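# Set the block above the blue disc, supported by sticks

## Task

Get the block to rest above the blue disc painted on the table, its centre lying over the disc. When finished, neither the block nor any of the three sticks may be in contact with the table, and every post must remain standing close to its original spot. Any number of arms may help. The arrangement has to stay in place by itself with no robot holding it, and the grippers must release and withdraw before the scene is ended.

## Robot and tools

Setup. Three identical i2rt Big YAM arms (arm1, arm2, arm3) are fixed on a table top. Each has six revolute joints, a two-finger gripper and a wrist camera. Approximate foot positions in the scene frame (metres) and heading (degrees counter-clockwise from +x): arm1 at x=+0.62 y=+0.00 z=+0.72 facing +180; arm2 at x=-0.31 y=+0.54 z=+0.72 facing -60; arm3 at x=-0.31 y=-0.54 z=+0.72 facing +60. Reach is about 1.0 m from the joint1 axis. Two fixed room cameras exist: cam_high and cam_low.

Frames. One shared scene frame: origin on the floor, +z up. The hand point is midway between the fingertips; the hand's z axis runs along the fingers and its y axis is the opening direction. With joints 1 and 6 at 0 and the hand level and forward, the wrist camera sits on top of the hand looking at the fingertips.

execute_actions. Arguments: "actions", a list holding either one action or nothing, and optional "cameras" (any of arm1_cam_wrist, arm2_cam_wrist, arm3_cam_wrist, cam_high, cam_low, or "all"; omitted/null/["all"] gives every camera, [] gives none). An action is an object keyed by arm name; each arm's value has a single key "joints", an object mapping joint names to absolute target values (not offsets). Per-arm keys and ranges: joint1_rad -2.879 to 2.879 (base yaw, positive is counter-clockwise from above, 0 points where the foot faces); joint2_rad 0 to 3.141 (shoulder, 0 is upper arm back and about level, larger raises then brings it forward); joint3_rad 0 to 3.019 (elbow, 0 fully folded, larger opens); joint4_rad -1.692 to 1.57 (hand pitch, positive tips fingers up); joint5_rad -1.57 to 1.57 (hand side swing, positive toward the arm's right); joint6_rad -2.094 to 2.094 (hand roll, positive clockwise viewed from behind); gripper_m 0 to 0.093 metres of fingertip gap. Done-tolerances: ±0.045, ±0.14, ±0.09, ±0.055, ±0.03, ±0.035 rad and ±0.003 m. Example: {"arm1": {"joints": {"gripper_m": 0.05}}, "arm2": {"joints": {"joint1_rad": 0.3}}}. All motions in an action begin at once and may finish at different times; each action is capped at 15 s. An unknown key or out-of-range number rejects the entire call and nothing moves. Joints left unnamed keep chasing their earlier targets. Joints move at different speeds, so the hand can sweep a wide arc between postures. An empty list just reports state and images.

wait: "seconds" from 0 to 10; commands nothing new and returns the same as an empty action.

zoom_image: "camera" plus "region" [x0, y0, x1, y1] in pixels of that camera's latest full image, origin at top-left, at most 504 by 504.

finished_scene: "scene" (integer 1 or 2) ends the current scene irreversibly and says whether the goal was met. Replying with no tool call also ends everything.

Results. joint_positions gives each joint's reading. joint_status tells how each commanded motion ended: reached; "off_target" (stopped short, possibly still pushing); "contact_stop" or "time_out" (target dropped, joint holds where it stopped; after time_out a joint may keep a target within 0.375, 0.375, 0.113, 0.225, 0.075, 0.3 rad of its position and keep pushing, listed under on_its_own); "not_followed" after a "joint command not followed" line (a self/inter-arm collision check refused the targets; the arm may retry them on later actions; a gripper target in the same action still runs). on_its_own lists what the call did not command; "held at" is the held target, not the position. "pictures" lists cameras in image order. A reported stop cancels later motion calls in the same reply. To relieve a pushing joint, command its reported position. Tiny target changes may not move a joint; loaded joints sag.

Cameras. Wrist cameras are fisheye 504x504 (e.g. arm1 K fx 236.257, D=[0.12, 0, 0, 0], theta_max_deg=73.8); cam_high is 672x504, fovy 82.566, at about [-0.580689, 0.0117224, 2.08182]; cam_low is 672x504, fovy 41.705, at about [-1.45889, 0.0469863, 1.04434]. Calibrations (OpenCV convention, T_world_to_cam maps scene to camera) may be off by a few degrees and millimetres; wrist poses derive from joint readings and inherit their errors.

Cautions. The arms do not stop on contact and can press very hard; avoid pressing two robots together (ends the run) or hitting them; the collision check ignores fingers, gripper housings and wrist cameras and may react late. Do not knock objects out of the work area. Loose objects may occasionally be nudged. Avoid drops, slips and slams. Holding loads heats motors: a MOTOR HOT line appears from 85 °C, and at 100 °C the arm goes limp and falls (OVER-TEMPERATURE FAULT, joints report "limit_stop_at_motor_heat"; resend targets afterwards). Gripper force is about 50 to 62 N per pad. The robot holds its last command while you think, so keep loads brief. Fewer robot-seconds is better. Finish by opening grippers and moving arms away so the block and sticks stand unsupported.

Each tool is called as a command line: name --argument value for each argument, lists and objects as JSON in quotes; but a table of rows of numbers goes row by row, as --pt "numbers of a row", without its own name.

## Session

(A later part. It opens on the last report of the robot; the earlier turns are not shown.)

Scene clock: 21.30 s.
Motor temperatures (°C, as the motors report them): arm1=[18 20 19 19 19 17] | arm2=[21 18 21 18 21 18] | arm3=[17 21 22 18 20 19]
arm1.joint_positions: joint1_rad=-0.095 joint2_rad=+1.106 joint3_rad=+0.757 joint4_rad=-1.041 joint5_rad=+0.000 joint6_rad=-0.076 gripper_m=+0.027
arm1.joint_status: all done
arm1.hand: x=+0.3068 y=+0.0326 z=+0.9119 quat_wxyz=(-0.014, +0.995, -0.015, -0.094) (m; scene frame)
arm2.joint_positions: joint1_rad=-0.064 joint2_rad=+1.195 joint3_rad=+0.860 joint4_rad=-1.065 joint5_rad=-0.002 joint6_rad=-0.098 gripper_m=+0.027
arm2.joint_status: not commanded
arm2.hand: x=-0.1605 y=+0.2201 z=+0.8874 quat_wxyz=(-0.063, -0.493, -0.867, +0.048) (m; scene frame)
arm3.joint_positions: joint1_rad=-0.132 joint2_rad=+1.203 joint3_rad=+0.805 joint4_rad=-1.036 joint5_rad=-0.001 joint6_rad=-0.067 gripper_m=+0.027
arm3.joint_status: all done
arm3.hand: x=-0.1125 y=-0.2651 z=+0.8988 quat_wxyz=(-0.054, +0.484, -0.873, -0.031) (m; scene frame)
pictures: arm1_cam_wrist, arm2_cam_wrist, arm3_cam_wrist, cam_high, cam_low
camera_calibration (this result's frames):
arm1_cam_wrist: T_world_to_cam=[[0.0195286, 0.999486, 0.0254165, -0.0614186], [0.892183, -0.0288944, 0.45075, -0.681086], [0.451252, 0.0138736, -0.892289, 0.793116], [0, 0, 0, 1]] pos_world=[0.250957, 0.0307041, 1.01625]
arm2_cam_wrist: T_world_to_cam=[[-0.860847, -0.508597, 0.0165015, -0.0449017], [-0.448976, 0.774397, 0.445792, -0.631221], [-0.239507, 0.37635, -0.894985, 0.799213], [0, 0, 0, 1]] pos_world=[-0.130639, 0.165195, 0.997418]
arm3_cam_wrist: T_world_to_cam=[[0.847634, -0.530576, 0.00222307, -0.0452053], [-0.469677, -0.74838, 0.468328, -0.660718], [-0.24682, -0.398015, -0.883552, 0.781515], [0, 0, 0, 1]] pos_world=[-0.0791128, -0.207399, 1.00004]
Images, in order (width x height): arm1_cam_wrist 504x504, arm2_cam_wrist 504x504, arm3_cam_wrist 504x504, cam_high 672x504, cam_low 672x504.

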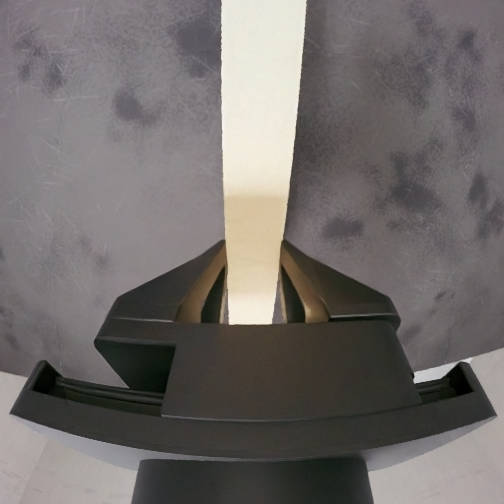

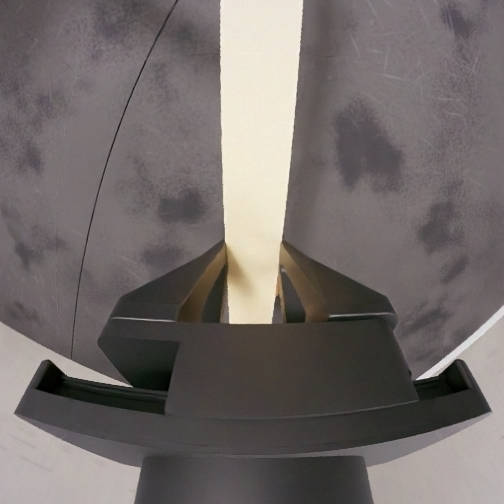

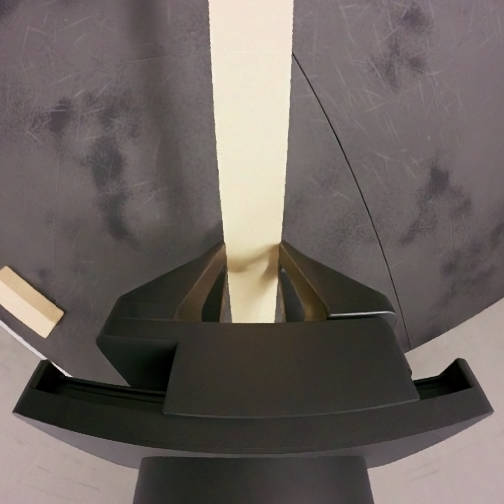

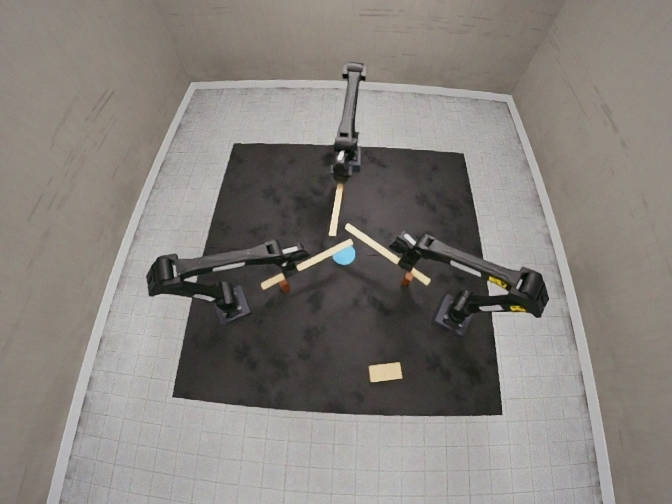

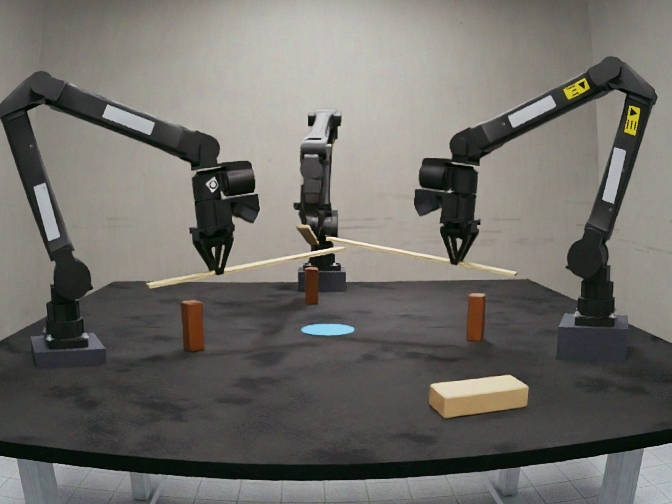

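execute_actions --actions '[{"arm1":{"joints":{"joint2_rad":1.17,"joint3_rad":0.70,"joint4_rad":-0.92,"joint6_rad":-0.155}},"arm2":{"joints":{"joint2_rad":1.22,"joint3_rad":0.83,"joint4_rad":-0.97,"joint6_rad":-0.15}},"arm3":{"joints":{"joint2_rad":1.26,"joint3_rad":0.77,"joint4_rad":-0.89}}}]' --cameras '["cam_low","cam_high"]'

zoom_image --camera "cam_high" --region '[250, 160, 450, 310]'

zoom_image --camera "cam_low" --region '[130, 210, 530, 360]'

Scene clock: 22.87 s.
Motor temperatures (°C, as the motors report them): arm1=[18 20 19 19 19 17] | arm2=[21 18 21 18 21 18] | arm3=[17 21 22 18 20 19]
arm1.joint_positions: joint1_rad=-0.095 joint2_rad=+1.171 joint3_rad=+0.700 joint4_rad=-0.942 joint5_rad=+0.000 joint6_rad=-0.140 gripper_m=+0.027
arm1.joint_status: all done
arm1.hand: x=+0.3065 y=+0.0331 z=+0.8743 quat_wxyz=(-0.016, +0.996, +0.017, -0.082) (m; scene frame)
arm2.joint_positions: joint1_rad=-0.064 joint2_rad=+1.217 joint3_rad=+0.833 joint4_rad=-0.986 joint5_rad=-0.002 joint6_rad=-0.142 gripper_m=+0.027
arm2.joint_status: all done
arm2.hand: x=-0.1570 y=+0.2122 z=+0.8728 quat_wxyz=(-0.074, -0.473, -0.876, +0.059) (m; scene frame)
arm3.joint_positions: joint1_rad=-0.132 joint2_rad=+1.267 joint3_rad=+0.760 joint4_rad=-0.912 joint5_rad=-0.001 joint6_rad=-0.067 gripper_m=+0.027
arm3.joint_status: all done
arm3.hand: x=-0.1072 y=-0.2572 z=+0.8660 quat_wxyz=(-0.061, +0.484, -0.872, -0.034) (m; scene frame)
pictures: cam_high, cam_low
Images, in order (width x height): cam_high 672x504, cam_low 672x504.

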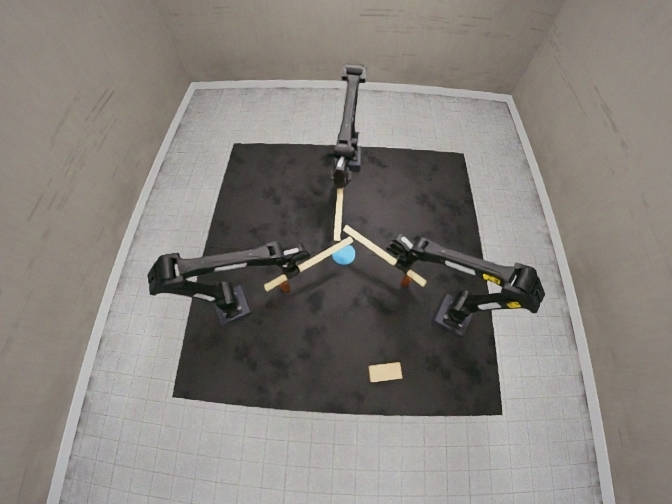

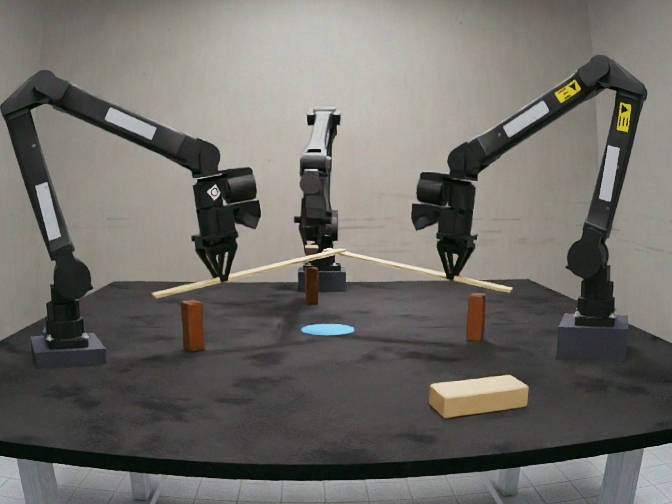

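Region (250, 160, 450, 310) of cam_high's 672x504 image, scaled by 2.520, with more detail than that image has; it fills the top 378 rows of this view, and the rest is white.

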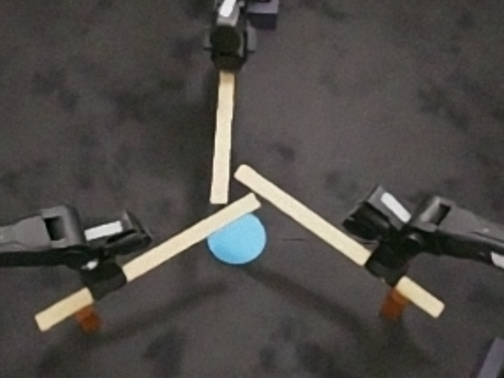

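Region (130, 210, 530, 360) of cam_low's 672x504 image, scaled by 1.260, with more detail than that image has; it fills the top 189 rows of this view, and the rest is white.

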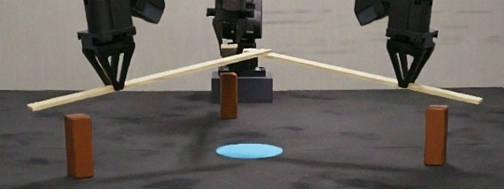

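execute_actions --actions '[{"arm1":{"joints":{"joint1_rad":-0.075,"joint2_rad":1.30,"joint3_rad":0.825,"joint4_rad":-0.84}},"arm2":{"joints":{"joint1_rad":-0.045,"joint2_rad":1.345,"joint3_rad":0.97,"joint4_rad":-0.91}},"arm3":{"joints":{"joint1_rad":-0.115,"joint2_rad":1.39,"joint3_rad":0.90,"joint4_rad":-0.80}}}]' --cameras '["cam_low","cam_high"]'

zoom_image --camera "cam_high" --region '[250, 160, 450, 310]'

zoom_image --camera "cam_low" --region '[130, 210, 530, 360]'

Scene clock: 24.40 s.
Motor temperatures (°C, as the motors report them): arm1=[18 20 20 19 19 17] | arm2=[21 18 21 18 21 18] | arm3=[17 21 23 18 20 19]
arm1.joint_positions: joint1_rad=-0.087 joint2_rad=+1.303 joint3_rad=+0.758 joint4_rad=-0.861 joint5_rad=+0.004 joint6_rad=-0.140 gripper_m=+0.027
arm1.joint_status: all done
arm1.hand: x=+0.2683 y=+0.0350 z=+0.8580 quat_wxyz=(-0.018, +0.996, +0.021, -0.085) (m; scene frame)
arm2.joint_positions: joint1_rad=-0.052 joint2_rad=+1.353 joint3_rad=+0.918 joint4_rad=-0.921 joint5_rad=-0.002 joint6_rad=-0.142 gripper_m=+0.027
arm2.joint_status: all done
arm2.hand: x=-0.1329 y=+0.1713 z=+0.8605 quat_wxyz=(-0.080, -0.467, -0.878, +0.062) (m; scene frame)
arm3.joint_positions: joint1_rad=-0.125 joint2_rad=+1.396 joint3_rad=+0.854 joint4_rad=-0.822 joint5_rad=+0.000 joint6_rad=-0.067 gripper_m=+0.027
arm3.joint_status: all done
arm3.hand: x=-0.0766 y=-0.2104 z=+0.8592 quat_wxyz=(-0.086, +0.485, -0.869, -0.046) (m; scene frame)
pictures: cam_high, cam_low
Images, in order (width x height): cam_high 672x504, cam_low 672x504.

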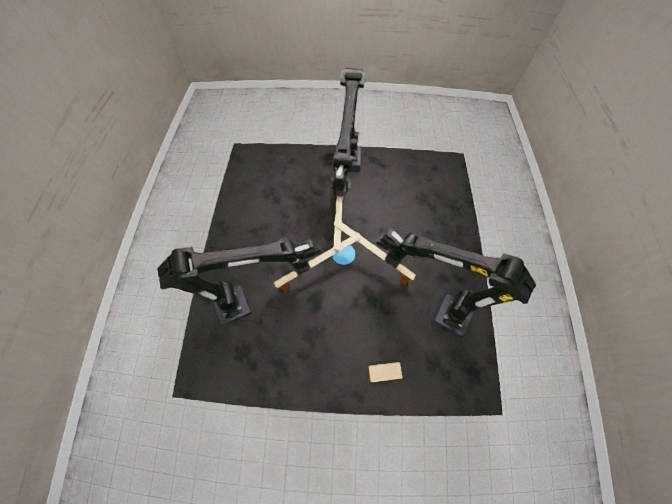

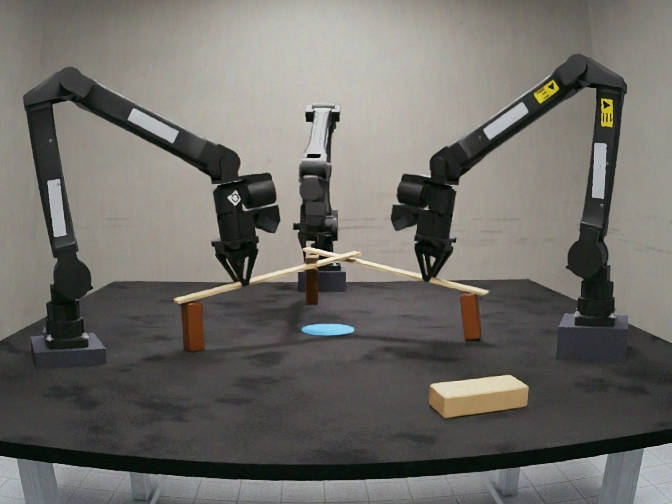

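Region (250, 160, 450, 310) of cam_high's 672x504 image, scaled by 2.520, with more detail than that image has; it fills the top 378 rows of this view, and the rest is white.

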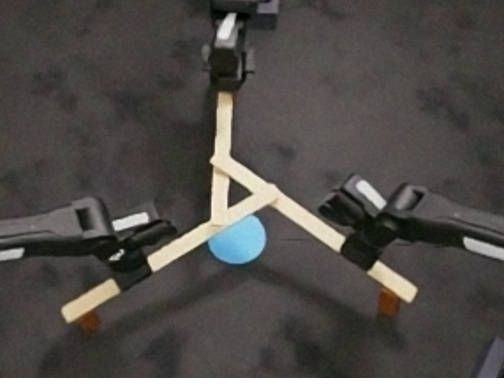

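Region (130, 210, 530, 360) of cam_low's 672x504 image, scaled by 1.260, with more detail than that image has; it fills the top 189 rows of this view, and the rest is white.

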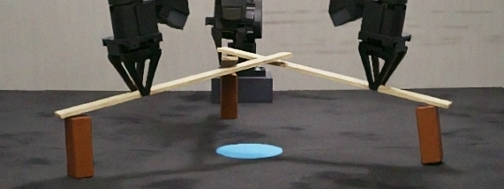

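execute_actions --actions '[{"arm1":{"joints":{"joint2_rad":1.33,"joint3_rad":0.88,"joint4_rad":-0.88}},"arm2":{"joints":{"joint3_rad":1.0,"joint4_rad":-0.97}},"arm3":{"joints":{"joint3_rad":0.935,"joint4_rad":-0.89,"joint2_rad":1.37}}}]'

zoom_image --camera "cam_high" --region '[250, 160, 450, 310]'

zoom_image --camera "cam_low" --region '[130, 210, 530, 360]'

Scene clock: 25.57 s.
Motor temperatures (°C, as the motors report them): arm1=[18 20 20 19 19 17] | arm2=[21 18 22 18 21 18] | arm3=[17 21 23 18 20 19]
arm1.joint_positions: joint1_rad=-0.087 joint2_rad=+1.321 joint3_rad=+0.820 joint4_rad=-0.867 joint5_rad=+0.004 joint6_rad=-0.141 gripper_m=+0.027
arm1.joint_status: all done
arm1.hand: x=+0.2441 y=+0.0372 z=+0.8753 quat_wxyz=(-0.020, +0.994, +0.021, -0.104) (m; scene frame)
arm2.joint_positions: joint1_rad=-0.052 joint2_rad=+1.353 joint3_rad=+0.948 joint4_rad=-0.960 joint5_rad=-0.002 joint6_rad=-0.142 gripper_m=+0.027
arm2.joint_status: all done
arm2.hand: x=-0.1317 y=+0.1689 z=+0.8705 quat_wxyz=(-0.076, -0.468, -0.879, +0.059) (m; scene frame)
arm3.joint_positions: joint1_rad=-0.125 joint2_rad=+1.392 joint3_rad=+0.879 joint4_rad=-0.875 joint5_rad=+0.000 joint6_rad=-0.067 gripper_m=+0.027
arm3.joint_status: all done
arm3.hand: x=-0.0774 y=-0.2117 z=+0.8675 quat_wxyz=(-0.075, +0.486, -0.870, -0.040) (m; scene frame)
pictures: arm1_cam_wrist, arm2_cam_wrist, arm3_cam_wrist, cam_high, cam_low
camera_calibration (this result's frames):
arm1_cam_wrist: T_world_to_cam=[[-0.0512427, 0.997713, 0.0440874, -0.0628035], [0.900674, 0.0270965, 0.43365, -0.597615], [0.431463, 0.0619298, -0.900002, 0.798498], [0, 0, 0, 1]] pos_world=[0.190516, 0.0294024, 0.980574]
arm2_cam_wrist: T_world_to_cam=[[-0.831857, -0.554264, 0.0283845, -0.044608], [-0.494434, 0.763352, 0.415727, -0.549016], [-0.25209, 0.331791, -0.909046, 0.828329], [0, 0, 0, 1]] pos_world=[-0.0997463, 0.119536, 0.982496]
arm3_cam_wrist: T_world_to_cam=[[0.850912, -0.525279, 0.00560742, -0.0480808], [-0.477084, -0.768284, 0.426768, -0.558302], [-0.219864, -0.365817, -0.904344, 0.810763], [0, 0, 0, 1]] pos_world=[-0.0471869, -0.1576, 0.971743]
Images, in order (width x height): arm1_cam_wrist 504x504, arm2_cam_wrist 504x504, arm3_cam_wrist 504x504, cam_high 672x504, cam_low 672x504.

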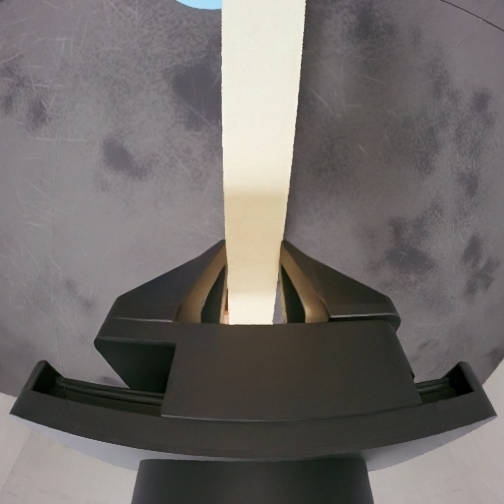

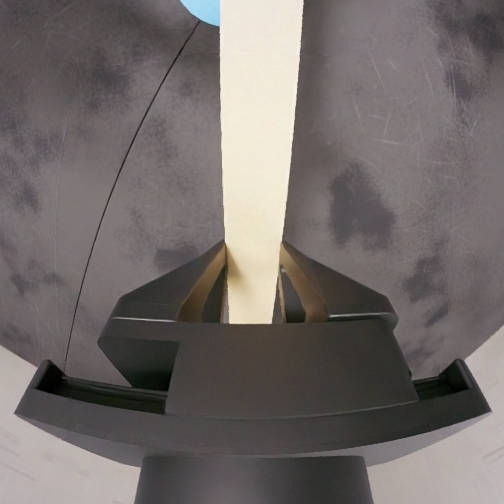

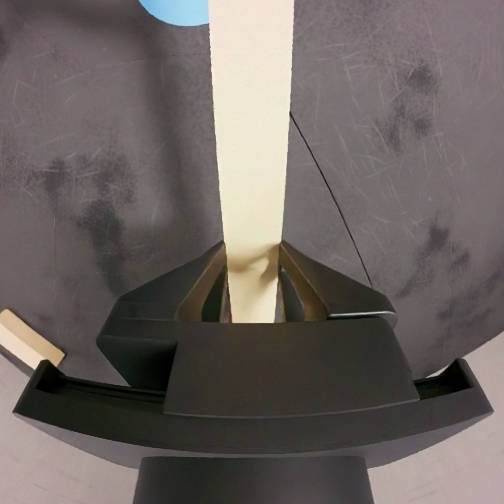

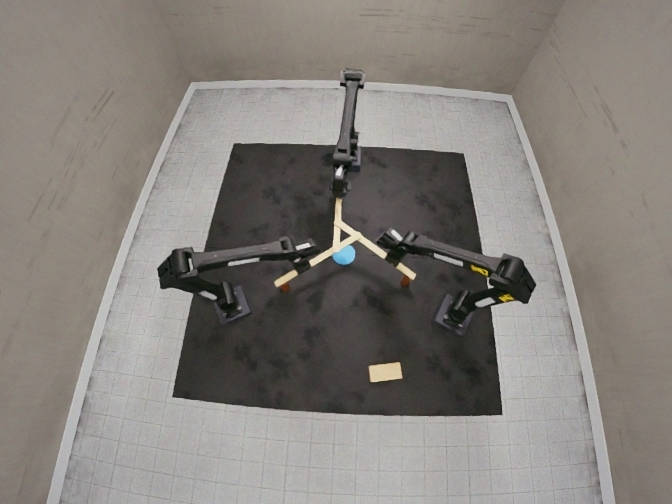

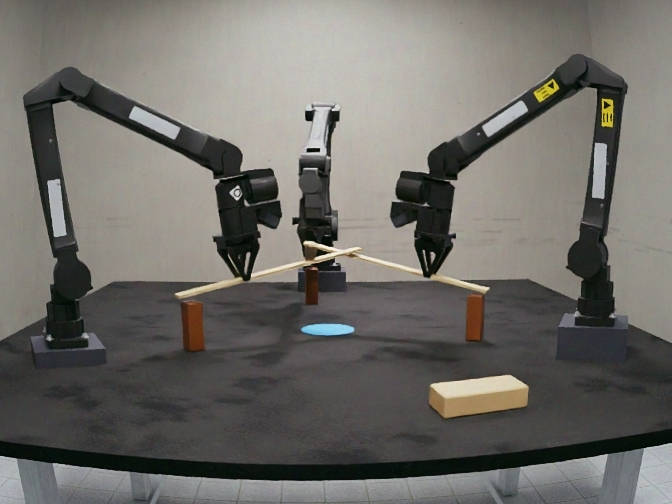

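Region (250, 160, 450, 310) of cam_high's 672x504 image, scaled by 2.520, with more detail than that image has; it fills the top 378 rows of this view, and the rest is white.

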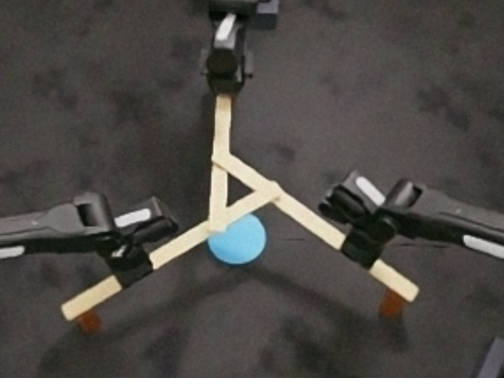

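Region (130, 210, 530, 360) of cam_low's 672x504 image, scaled by 1.260, with more detail than that image has; it fills the top 189 rows of this view, and the rest is white.

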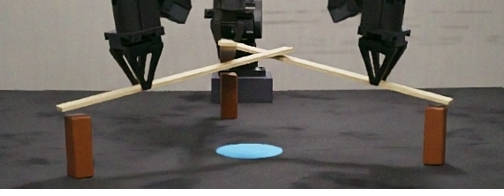

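execute_actions --actions '[{"arm1":{"joints":{"joint2_rad":1.385,"joint4_rad":-0.91}},"arm2":{"joints":{"joint2_rad":1.41}},"arm3":{"joints":{"joint2_rad":1.445}}}]' --cameras '["cam_low","cam_high"]'

zoom_image --camera "cam_high" --region '[250, 160, 450, 310]'

zoom_image --camera "cam_low" --region '[130, 210, 530, 360]'

Scene clock: 26.83 s.
Motor temperatures (°C, as the motors report them): arm1=[18 20 21 19 19 17] | arm2=[21 18 22 18 21 18] | arm3=[17 21 23 18 20 19]
arm1.joint_positions: joint1_rad=-0.087 joint2_rad=+1.382 joint3_rad=+0.820 joint4_rad=-0.898 joint5_rad=+0.004 joint6_rad=-0.141 gripper_m=+0.027
arm1.joint_status: all done
arm1.hand: x=+0.2545 y=+0.0364 z=+0.8524 quat_wxyz=(-0.014, +0.998, +0.022, -0.058) (m; scene frame)
arm2.joint_positions: joint1_rad=-0.052 joint2_rad=+1.410 joint3_rad=+0.949 joint4_rad=-0.961 joint5_rad=-0.002 joint6_rad=-0.143 gripper_m=+0.027
arm2.joint_status: all done
arm2.hand: x=-0.1322 y=+0.1696 z=+0.8490 quat_wxyz=(-0.053, -0.469, -0.881, +0.043) (m; scene frame)
arm3.joint_positions: joint1_rad=-0.125 joint2_rad=+1.446 joint3_rad=+0.883 joint4_rad=-0.878 joint5_rad=+0.000 joint6_rad=-0.067 gripper_m=+0.027
arm3.joint_status: all done
arm3.hand: x=-0.0787 y=-0.2131 z=+0.8489 quat_wxyz=(-0.052, +0.487, -0.871, -0.029) (m; scene frame)
pictures: cam_high, cam_low
Images, in order (width x height): cam_high 672x504, cam_low 672x504.

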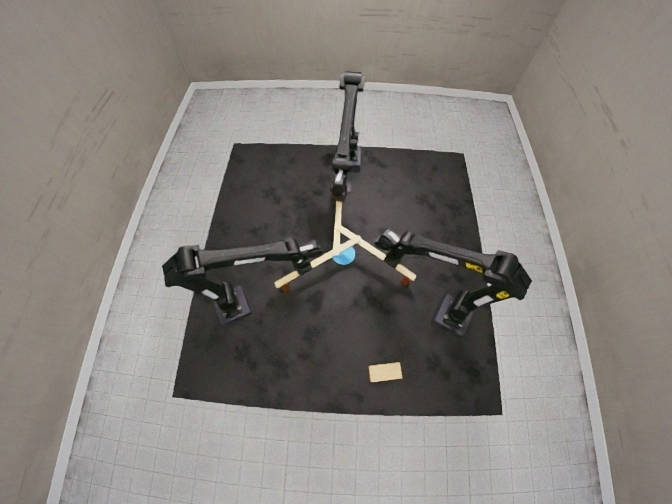

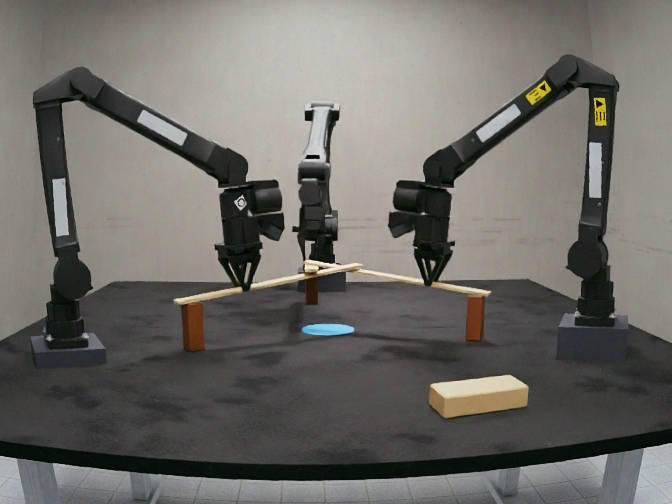

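Region (250, 160, 450, 310) of cam_high's 672x504 image, scaled by 2.520, with more detail than that image has; it fills the top 378 rows of this view, and the rest is white.

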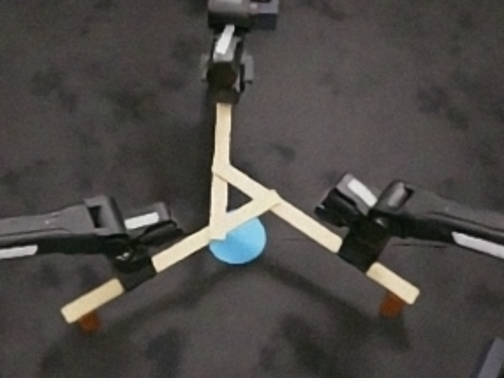

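Region (130, 210, 530, 360) of cam_low's 672x504 image, scaled by 1.260, with more detail than that image has; it fills the top 189 rows of this view, and the rest is white.

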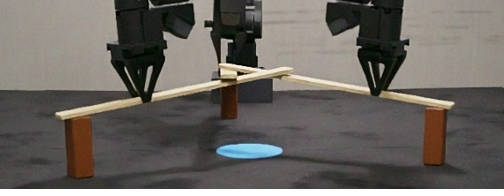

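execute_actions --actions '[{"arm1":{"joints":{"gripper_m":0.06}},"arm2":{"joints":{"gripper_m":0.06}},"arm3":{"joints":{"gripper_m":0.06}}}]' --cameras '["cam_low"]'

execute_actions --actions '[{"arm1":{"joints":{"joint2_rad":0.9}},"arm2":{"joints":{"joint2_rad":0.9}},"arm3":{"joints":{"joint2_rad":1.15,"gripper_m":0.093}}}]'

Scene clock: 27.70 s.
Motor temperatures (°C, as the motors report them): arm1=[18 20 21 19 19 17] | arm2=[21 18 22 18 21 18] | arm3=[17 21 24 18 20 19]
arm1.joint_positions: joint1_rad=-0.087 joint2_rad=+1.382 joint3_rad=+0.820 joint4_rad=-0.898 joint5_rad=+0.004 joint6_rad=-0.141 gripper_m=+0.060
arm1.joint_status: all done
arm1.hand: x=+0.2545 y=+0.0364 z=+0.8524 quat_wxyz=(-0.014, +0.998, +0.022, -0.058) (m; scene frame)
arm2.joint_positions: joint1_rad=-0.052 joint2_rad=+1.410 joint3_rad=+0.949 joint4_rad=-0.961 joint5_rad=-0.002 joint6_rad=-0.143 gripper_m=+0.060
arm2.joint_status: all done
arm2.hand: x=-0.1322 y=+0.1696 z=+0.8490 quat_wxyz=(-0.053, -0.469, -0.881, +0.043) (m; scene frame)
arm3.joint_positions: joint1_rad=-0.125 joint2_rad=+1.446 joint3_rad=+0.883 joint4_rad=-0.878 joint5_rad=+0.000 joint6_rad=-0.067 gripper_m=+0.060
arm3.joint_status: all done
arm3.hand: x=-0.0787 y=-0.2131 z=+0.8489 quat_wxyz=(-0.052, +0.487, -0.871, -0.029) (m; scene frame)
pictures: cam_low
Images, in order (width x height): cam_low 672x504.

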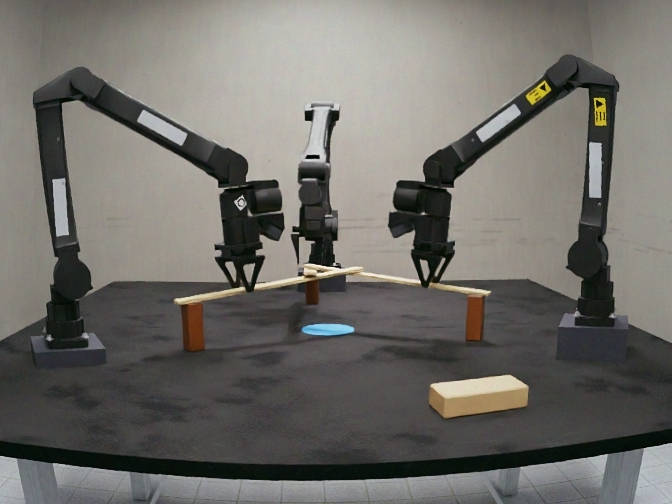

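Scene clock: 29.07 s.
Motor temperatures (°C, as the motors report them): arm1=[18 20 21 19 19 17] | arm2=[21 18 23 18 21 18] | arm3=[17 21 24 18 20 19]
arm1.joint_positions: joint1_rad=-0.087 joint2_rad=+0.895 joint3_rad=+0.823 joint4_rad=-0.898 joint5_rad=+0.004 joint6_rad=-0.141 gripper_m=+0.060
arm1.joint_status: all done
arm1.hand: x=+0.2657 y=+0.0334 z=+1.0230 quat_wxyz=(-0.043, +0.954, +0.022, -0.297) (m; scene frame)
arm2.joint_positions: joint1_rad=-0.052 joint2_rad=+0.893 joint3_rad=+0.958 joint4_rad=-0.961 joint5_rad=-0.002 joint6_rad=-0.143 gripper_m=+0.060
arm2.joint_status: all done
arm2.hand: x=-0.1448 y=+0.1994 z=+1.0482 quat_wxyz=(-0.261, -0.443, -0.835, +0.195) (m; scene frame)
arm3.joint_positions: joint1_rad=-0.125 joint2_rad=+1.142 joint3_rad=+0.890 joint4_rad=-0.878 joint5_rad=+0.000 joint6_rad=-0.067 gripper_m=+0.093
arm3.joint_status: all done
arm3.hand: x=-0.0748 y=-0.2094 z=+0.9670 quat_wxyz=(-0.190, +0.476, -0.853, -0.095) (m; scene frame)
pictures: arm1_cam_wrist, arm2_cam_wrist, arm3_cam_wrist, cam_high, cam_low
camera_calibration (this result's frames):
arm1_cam_wrist: T_world_to_cam=[[-0.0272833, 0.99467, 0.0994353, -0.127315], [0.998296, 0.021979, 0.0540547, -0.318531], [0.0515811, 0.100741, -0.993575, 1.11771], [0, 0, 0, 1]] pos_world=[0.256862, 0.0210377, 1.14041]
arm2_cam_wrist: T_world_to_cam=[[-0.841727, -0.532535, 0.0888935, -0.112839], [-0.537099, 0.842687, -0.0374555, -0.199613], [-0.0549631, -0.0792719, -0.995337, 1.17747], [0, 0, 0, 1]] pos_world=[-0.137475, 0.201461, 1.17453]
arm3_cam_wrist: T_world_to_cam=[[0.847691, -0.530046, 0.021713, -0.0665127], [-0.524657, -0.831613, 0.182085, -0.378008], [-0.0784563, -0.165743, -0.983043, 1.0307], [0, 0, 0, 1]] pos_world=[-0.0610775, -0.17878, 1.0835]
Images, in order (width x height): arm1_cam_wrist 504x504, arm2_cam_wrist 504x504, arm3_cam_wrist 504x504, cam_high 672x504, cam_low 672x504.

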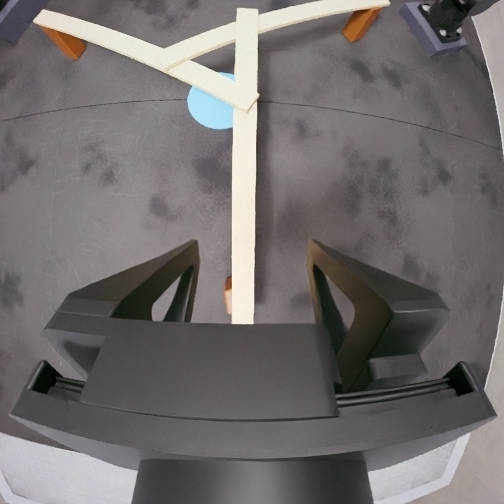

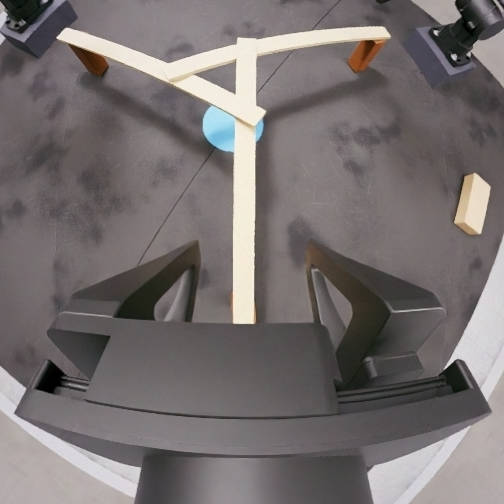

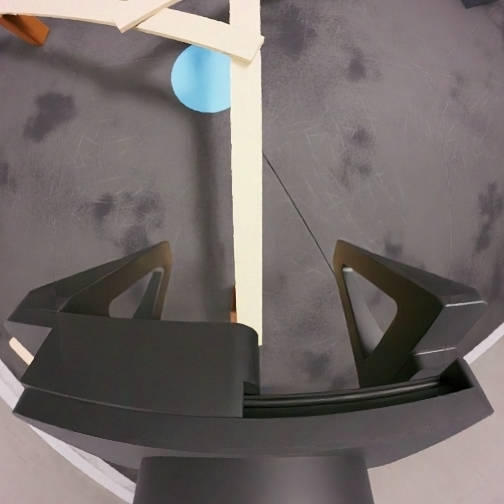

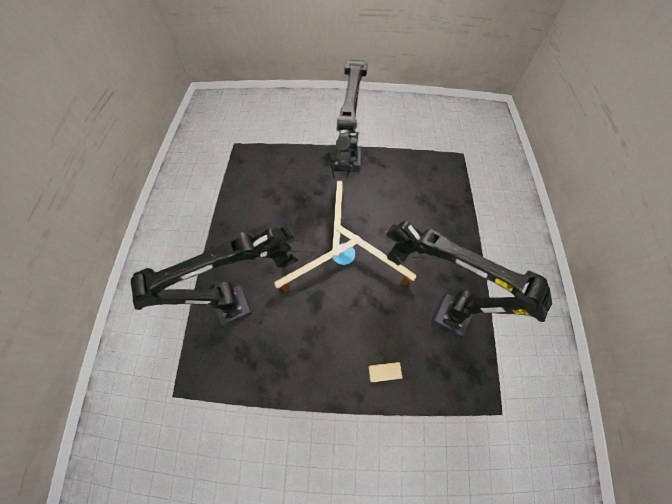

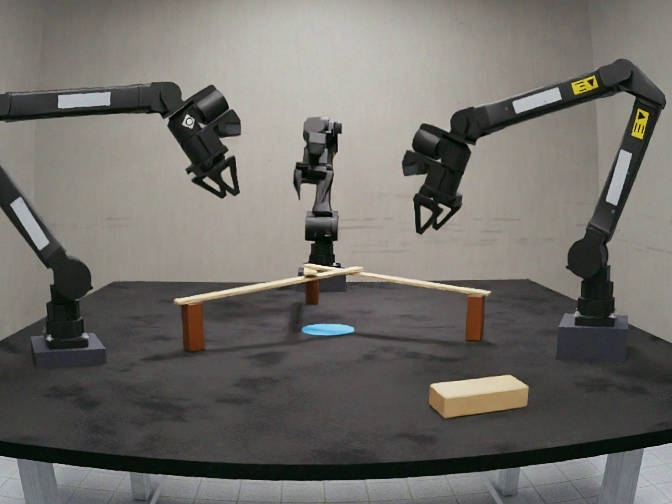

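execute_actions --actions '[{"arm1":{"joints":{"joint2_rad":0.5}},"arm2":{"joints":{"joint2_rad":0.5,"joint1_rad":0.5}},"arm3":{"joints":{"joint1_rad":1.13,"joint3_rad":1.07,"joint6_rad":0.53}}}]' --cameras '[]'

execute_actions --actions '[{"arm3":{"joints":{"joint2_rad":1.63,"joint4_rad":-0.96}}}]' --cameras '["arm3_cam_wrist","cam_low"]'

Scene clock: 31.10 s.
Motor temperatures (°C, as the motors report them): arm1=[18 20 22 19 19 17] | arm2=[21 18 23 18 21 18] | arm3=[17 21 25 18 20 19]
arm1.joint_positions: joint1_rad=-0.087 joint2_rad=+0.492 joint3_rad=+0.823 joint4_rad=-0.898 joint5_rad=+0.004 joint6_rad=-0.141 gripper_m=+0.060
arm1.joint_status: all done
arm1.hand: x=+0.3353 y=+0.0252 z=+1.1455 quat_wxyz=(-0.064, +0.875, +0.021, -0.480) (m; scene frame)
arm2.joint_positions: joint1_rad=+0.495 joint2_rad=+0.497 joint3_rad=+0.958 joint4_rad=-0.961 joint5_rad=+0.000 joint6_rad=-0.143 gripper_m=+0.060
arm2.joint_status: all done
arm2.hand: x=-0.0704 y=+0.3819 z=+1.1706 quat_wxyz=(-0.472, -0.184, -0.844, +0.177) (m; scene frame)
arm3.joint_positions: joint1_rad=+1.130 joint2_rad=+1.150 joint3_rad=+1.028 joint4_rad=-0.880 joint5_rad=+0.000 joint6_rad=+0.518 gripper_m=+0.093
arm3.joint_status: all done
arm3.hand: x=-0.5685 y=-0.1812 z=+1.0387 quat_wxyz=(-0.052, +0.716, -0.638, -0.278) (m; scene frame)
pictures: none
No camera images: the call's "cameras" was empty. Leave "cameras" out to get every camera's image.

Scene clock: 32.27 s.
Motor temperatures (°C, as the motors report them): arm1=[18 20 22 19 19 17] | arm2=[21 18 24 18 21 18] | arm3=[17 21 25 18 20 19]
arm1.joint_positions: joint1_rad=-0.087 joint2_rad=+0.492 joint3_rad=+0.823 joint4_rad=-0.898 joint5_rad=+0.004 joint6_rad=-0.141 gripper_m=+0.060
arm1.joint_status: not commanded
arm1.hand: x=+0.3353 y=+0.0252 z=+1.1455 quat_wxyz=(-0.064, +0.875, +0.021, -0.480) (m; scene frame)
arm2.joint_positions: joint1_rad=+0.495 joint2_rad=+0.497 joint3_rad=+0.958 joint4_rad=-0.961 joint5_rad=+0.000 joint6_rad=-0.143 gripper_m=+0.060
arm2.joint_status: not commanded
arm2.hand: x=-0.0704 y=+0.3819 z=+1.1706 quat_wxyz=(-0.472, -0.184, -0.844, +0.177) (m; scene frame)
arm3.joint_positions: joint1_rad=+1.130 joint2_rad=+1.650 joint3_rad=+1.029 joint4_rad=-0.946 joint5_rad=+0.000 joint6_rad=+0.518 gripper_m=+0.093
arm3.joint_status: all done
arm3.hand: x=-0.5657 y=-0.1901 z=+0.8228 quat_wxyz=(+0.006, +0.748, -0.664, -0.006) (m; scene frame)
pictures: arm3_cam_wrist, cam_low
camera_calibration (this result's frames):
arm3_cam_wrist: T_world_to_cam=[[0.992875, 0.118389, -0.0135539, 0.597445], [0.104669, -0.812092, 0.574065, -0.556046], [0.0569558, -0.571394, -0.818697, 0.717876], [0, 0, 0, 1]] pos_world=[-0.575874, -0.112101, 0.915028]
Images, in order (width x height): arm3_cam_wrist 504x504, cam_low 672x504.

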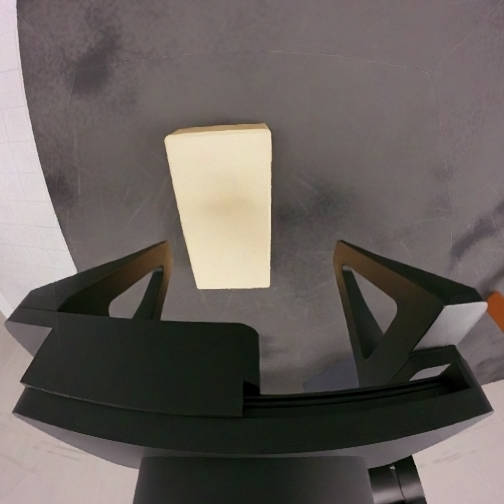

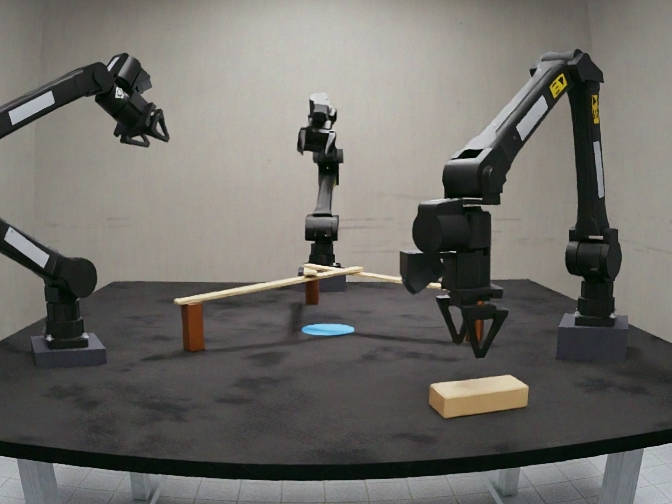

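execute_actions --actions '[{"arm3":{"joints":{"joint1_rad":1.18,"joint2_rad":1.70,"joint4_rad":-0.88,"joint6_rad":0.56}}}]' --cameras '["arm3_cam_wrist"]'

execute_actions --actions '[{"arm3":{"joints":{"joint2_rad":1.805,"joint3_rad":1.0,"joint4_rad":-0.745}}}]' --cameras '["arm3_cam_wrist"]'

execute_actions --actions '[{"arm3":{"joints":{"gripper_m":0.045}}}]' --cameras '["arm3_cam_wrist","cam_low"]'

Scene clock: 33.83 s.
Motor temperatures (°C, as the motors report them): arm1=[18 20 23 19 19 17] | arm2=[21 18 24 18 21 18] | arm3=[17 21 25 18 20 19]
arm1.joint_positions: joint1_rad=-0.087 joint2_rad=+0.492 joint3_rad=+0.823 joint4_rad=-0.898 joint5_rad=+0.004 joint6_rad=-0.141 gripper_m=+0.060
arm1.joint_status: not commanded
arm1.hand: x=+0.3353 y=+0.0252 z=+1.1455 quat_wxyz=(-0.064, +0.875, +0.021, -0.480) (m; scene frame)
arm2.joint_positions: joint1_rad=+0.495 joint2_rad=+0.497 joint3_rad=+0.958 joint4_rad=-0.961 joint5_rad=+0.000 joint6_rad=-0.143 gripper_m=+0.060
arm2.joint_status: not commanded
arm2.hand: x=-0.0704 y=+0.3819 z=+1.1706 quat_wxyz=(-0.472, -0.184, -0.844, +0.177) (m; scene frame)
arm3.joint_positions: joint1_rad=+1.180 joint2_rad=+1.700 joint3_rad=+1.029 joint4_rad=-0.898 joint5_rad=+0.000 joint6_rad=+0.547 gripper_m=+0.093
arm3.joint_status: all done
arm3.hand: x=-0.5868 y=-0.1983 z=+0.8026 quat_wxyz=(+0.006, +0.755, -0.656, -0.005) (m; scene frame)
pictures: arm3_cam_wrist
camera_calibration (this result's frames):
arm3_cam_wrist: T_world_to_cam=[[0.990343, 0.138069, -0.0125222, 0.620667], [0.120056, -0.808946, 0.575494, -0.540335], [0.0693283, -0.57144, -0.81771, 0.70429], [0, 0, 0, 1]] pos_world=[-0.59863, -0.120337, 0.894637]
Images, in order (width x height): arm3_cam_wrist 504x504.

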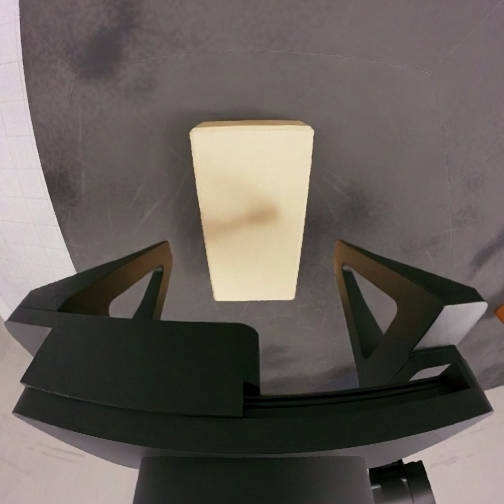

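Scene clock: 34.77 s.
Motor temperatures (°C, as the motors report them): arm1=[18 19 23 19 19 17] | arm2=[21 18 24 18 21 18] | arm3=[17 21 25 18 20 19]
arm1.joint_positions: joint1_rad=-0.087 joint2_rad=+0.492 joint3_rad=+0.823 joint4_rad=-0.898 joint5_rad=+0.004 joint6_rad=-0.141 gripper_m=+0.060
arm1.joint_status: not commanded
arm1.hand: x=+0.3353 y=+0.0252 z=+1.1455 quat_wxyz=(-0.064, +0.875, +0.021, -0.480) (m; scene frame)
arm2.joint_positions: joint1_rad=+0.495 joint2_rad=+0.497 joint3_rad=+0.958 joint4_rad=-0.961 joint5_rad=+0.000 joint6_rad=-0.143 gripper_m=+0.060
arm2.joint_status: not commanded
arm2.hand: x=-0.0704 y=+0.3819 z=+1.1706 quat_wxyz=(-0.472, -0.184, -0.844, +0.177) (m; scene frame)
arm3.joint_positions: joint1_rad=+1.180 joint2_rad=+1.817 joint3_rad=+0.992 joint4_rad=-0.762 joint5_rad=+0.000 joint6_rad=+0.548 gripper_m=+0.093
arm3.joint_status: all done
arm3.hand: x=-0.5860 y=-0.2006 z=+0.7432 quat_wxyz=(+0.008, +0.754, -0.656, +0.005) (m; scene frame)
pictures: arm3_cam_wrist
camera_calibration (this result's frames):
arm3_cam_wrist: T_world_to_cam=[[0.990451, 0.137843, -0.00257697, 0.612051], [0.112921, -0.800371, 0.588774, -0.520497], [0.0790957, -0.583443, -0.808293, 0.650728], [0, 0, 0, 1]] pos_world=[-0.598901, -0.121294, 0.834012]
Images, in order (width x height): arm3_cam_wrist 504x504.

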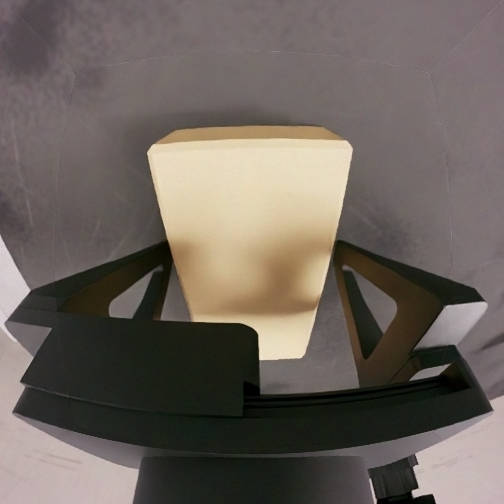

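Scene clock: 35.37 s.
Motor temperatures (°C, as the motors report them): arm1=[18 19 23 19 19 17] | arm2=[21 18 24 18 21 18] | arm3=[17 21 25 18 20 19]
arm1.joint_positions: joint1_rad=-0.087 joint2_rad=+0.492 joint3_rad=+0.823 joint4_rad=-0.898 joint5_rad=+0.004 joint6_rad=-0.141 gripper_m=+0.060
arm1.joint_status: not commanded
arm1.hand: x=+0.3353 y=+0.0252 z=+1.1455 quat_wxyz=(-0.064, +0.875, +0.021, -0.480) (m; scene frame)
arm2.joint_positions: joint1_rad=+0.495 joint2_rad=+0.497 joint3_rad=+0.958 joint4_rad=-0.961 joint5_rad=+0.000 joint6_rad=-0.143 gripper_m=+0.060
arm2.joint_status: not commanded
arm2.hand: x=-0.0704 y=+0.3819 z=+1.1706 quat_wxyz=(-0.472, -0.184, -0.844, +0.177) (m; scene frame)
arm3.joint_positions: joint1_rad=+1.180 joint2_rad=+1.817 joint3_rad=+0.992 joint4_rad=-0.761 joint5_rad=+0.000 joint6_rad=+0.549 gripper_m=+0.069
arm3.joint_status: gripper_m off_target (ended at +0.069, target +0.045)
arm3.hand: x=-0.5862 y=-0.2003 z=+0.7432 quat_wxyz=(+0.008, +0.754, -0.657, +0.004) (m; scene frame)
pictures: arm3_cam_wrist, cam_low
camera_calibration (this result's frames):
arm3_cam_wrist: T_world_to_cam=[[0.990608, 0.136692, -0.00335353, 0.612686], [0.112545, -0.801194, 0.587726, -0.519841], [0.0776505, -0.582583, -0.809053, 0.650802], [0, 0, 0, 1]] pos_world=[-0.598961, -0.121096, 0.834112]
Images, in order (width x height): arm3_cam_wrist 504x504, cam_low 672x504.

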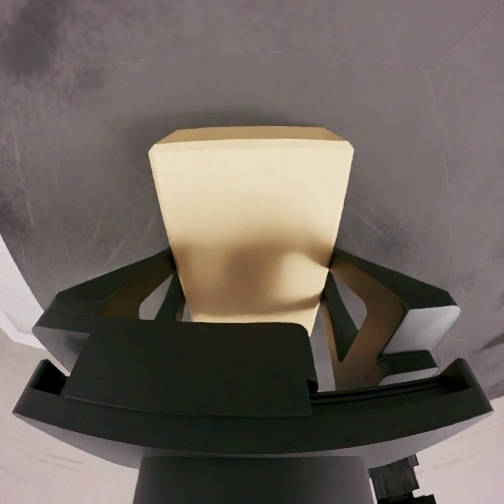

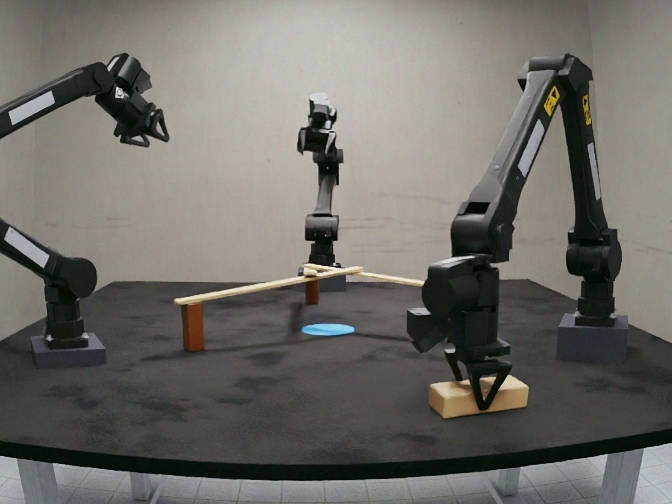

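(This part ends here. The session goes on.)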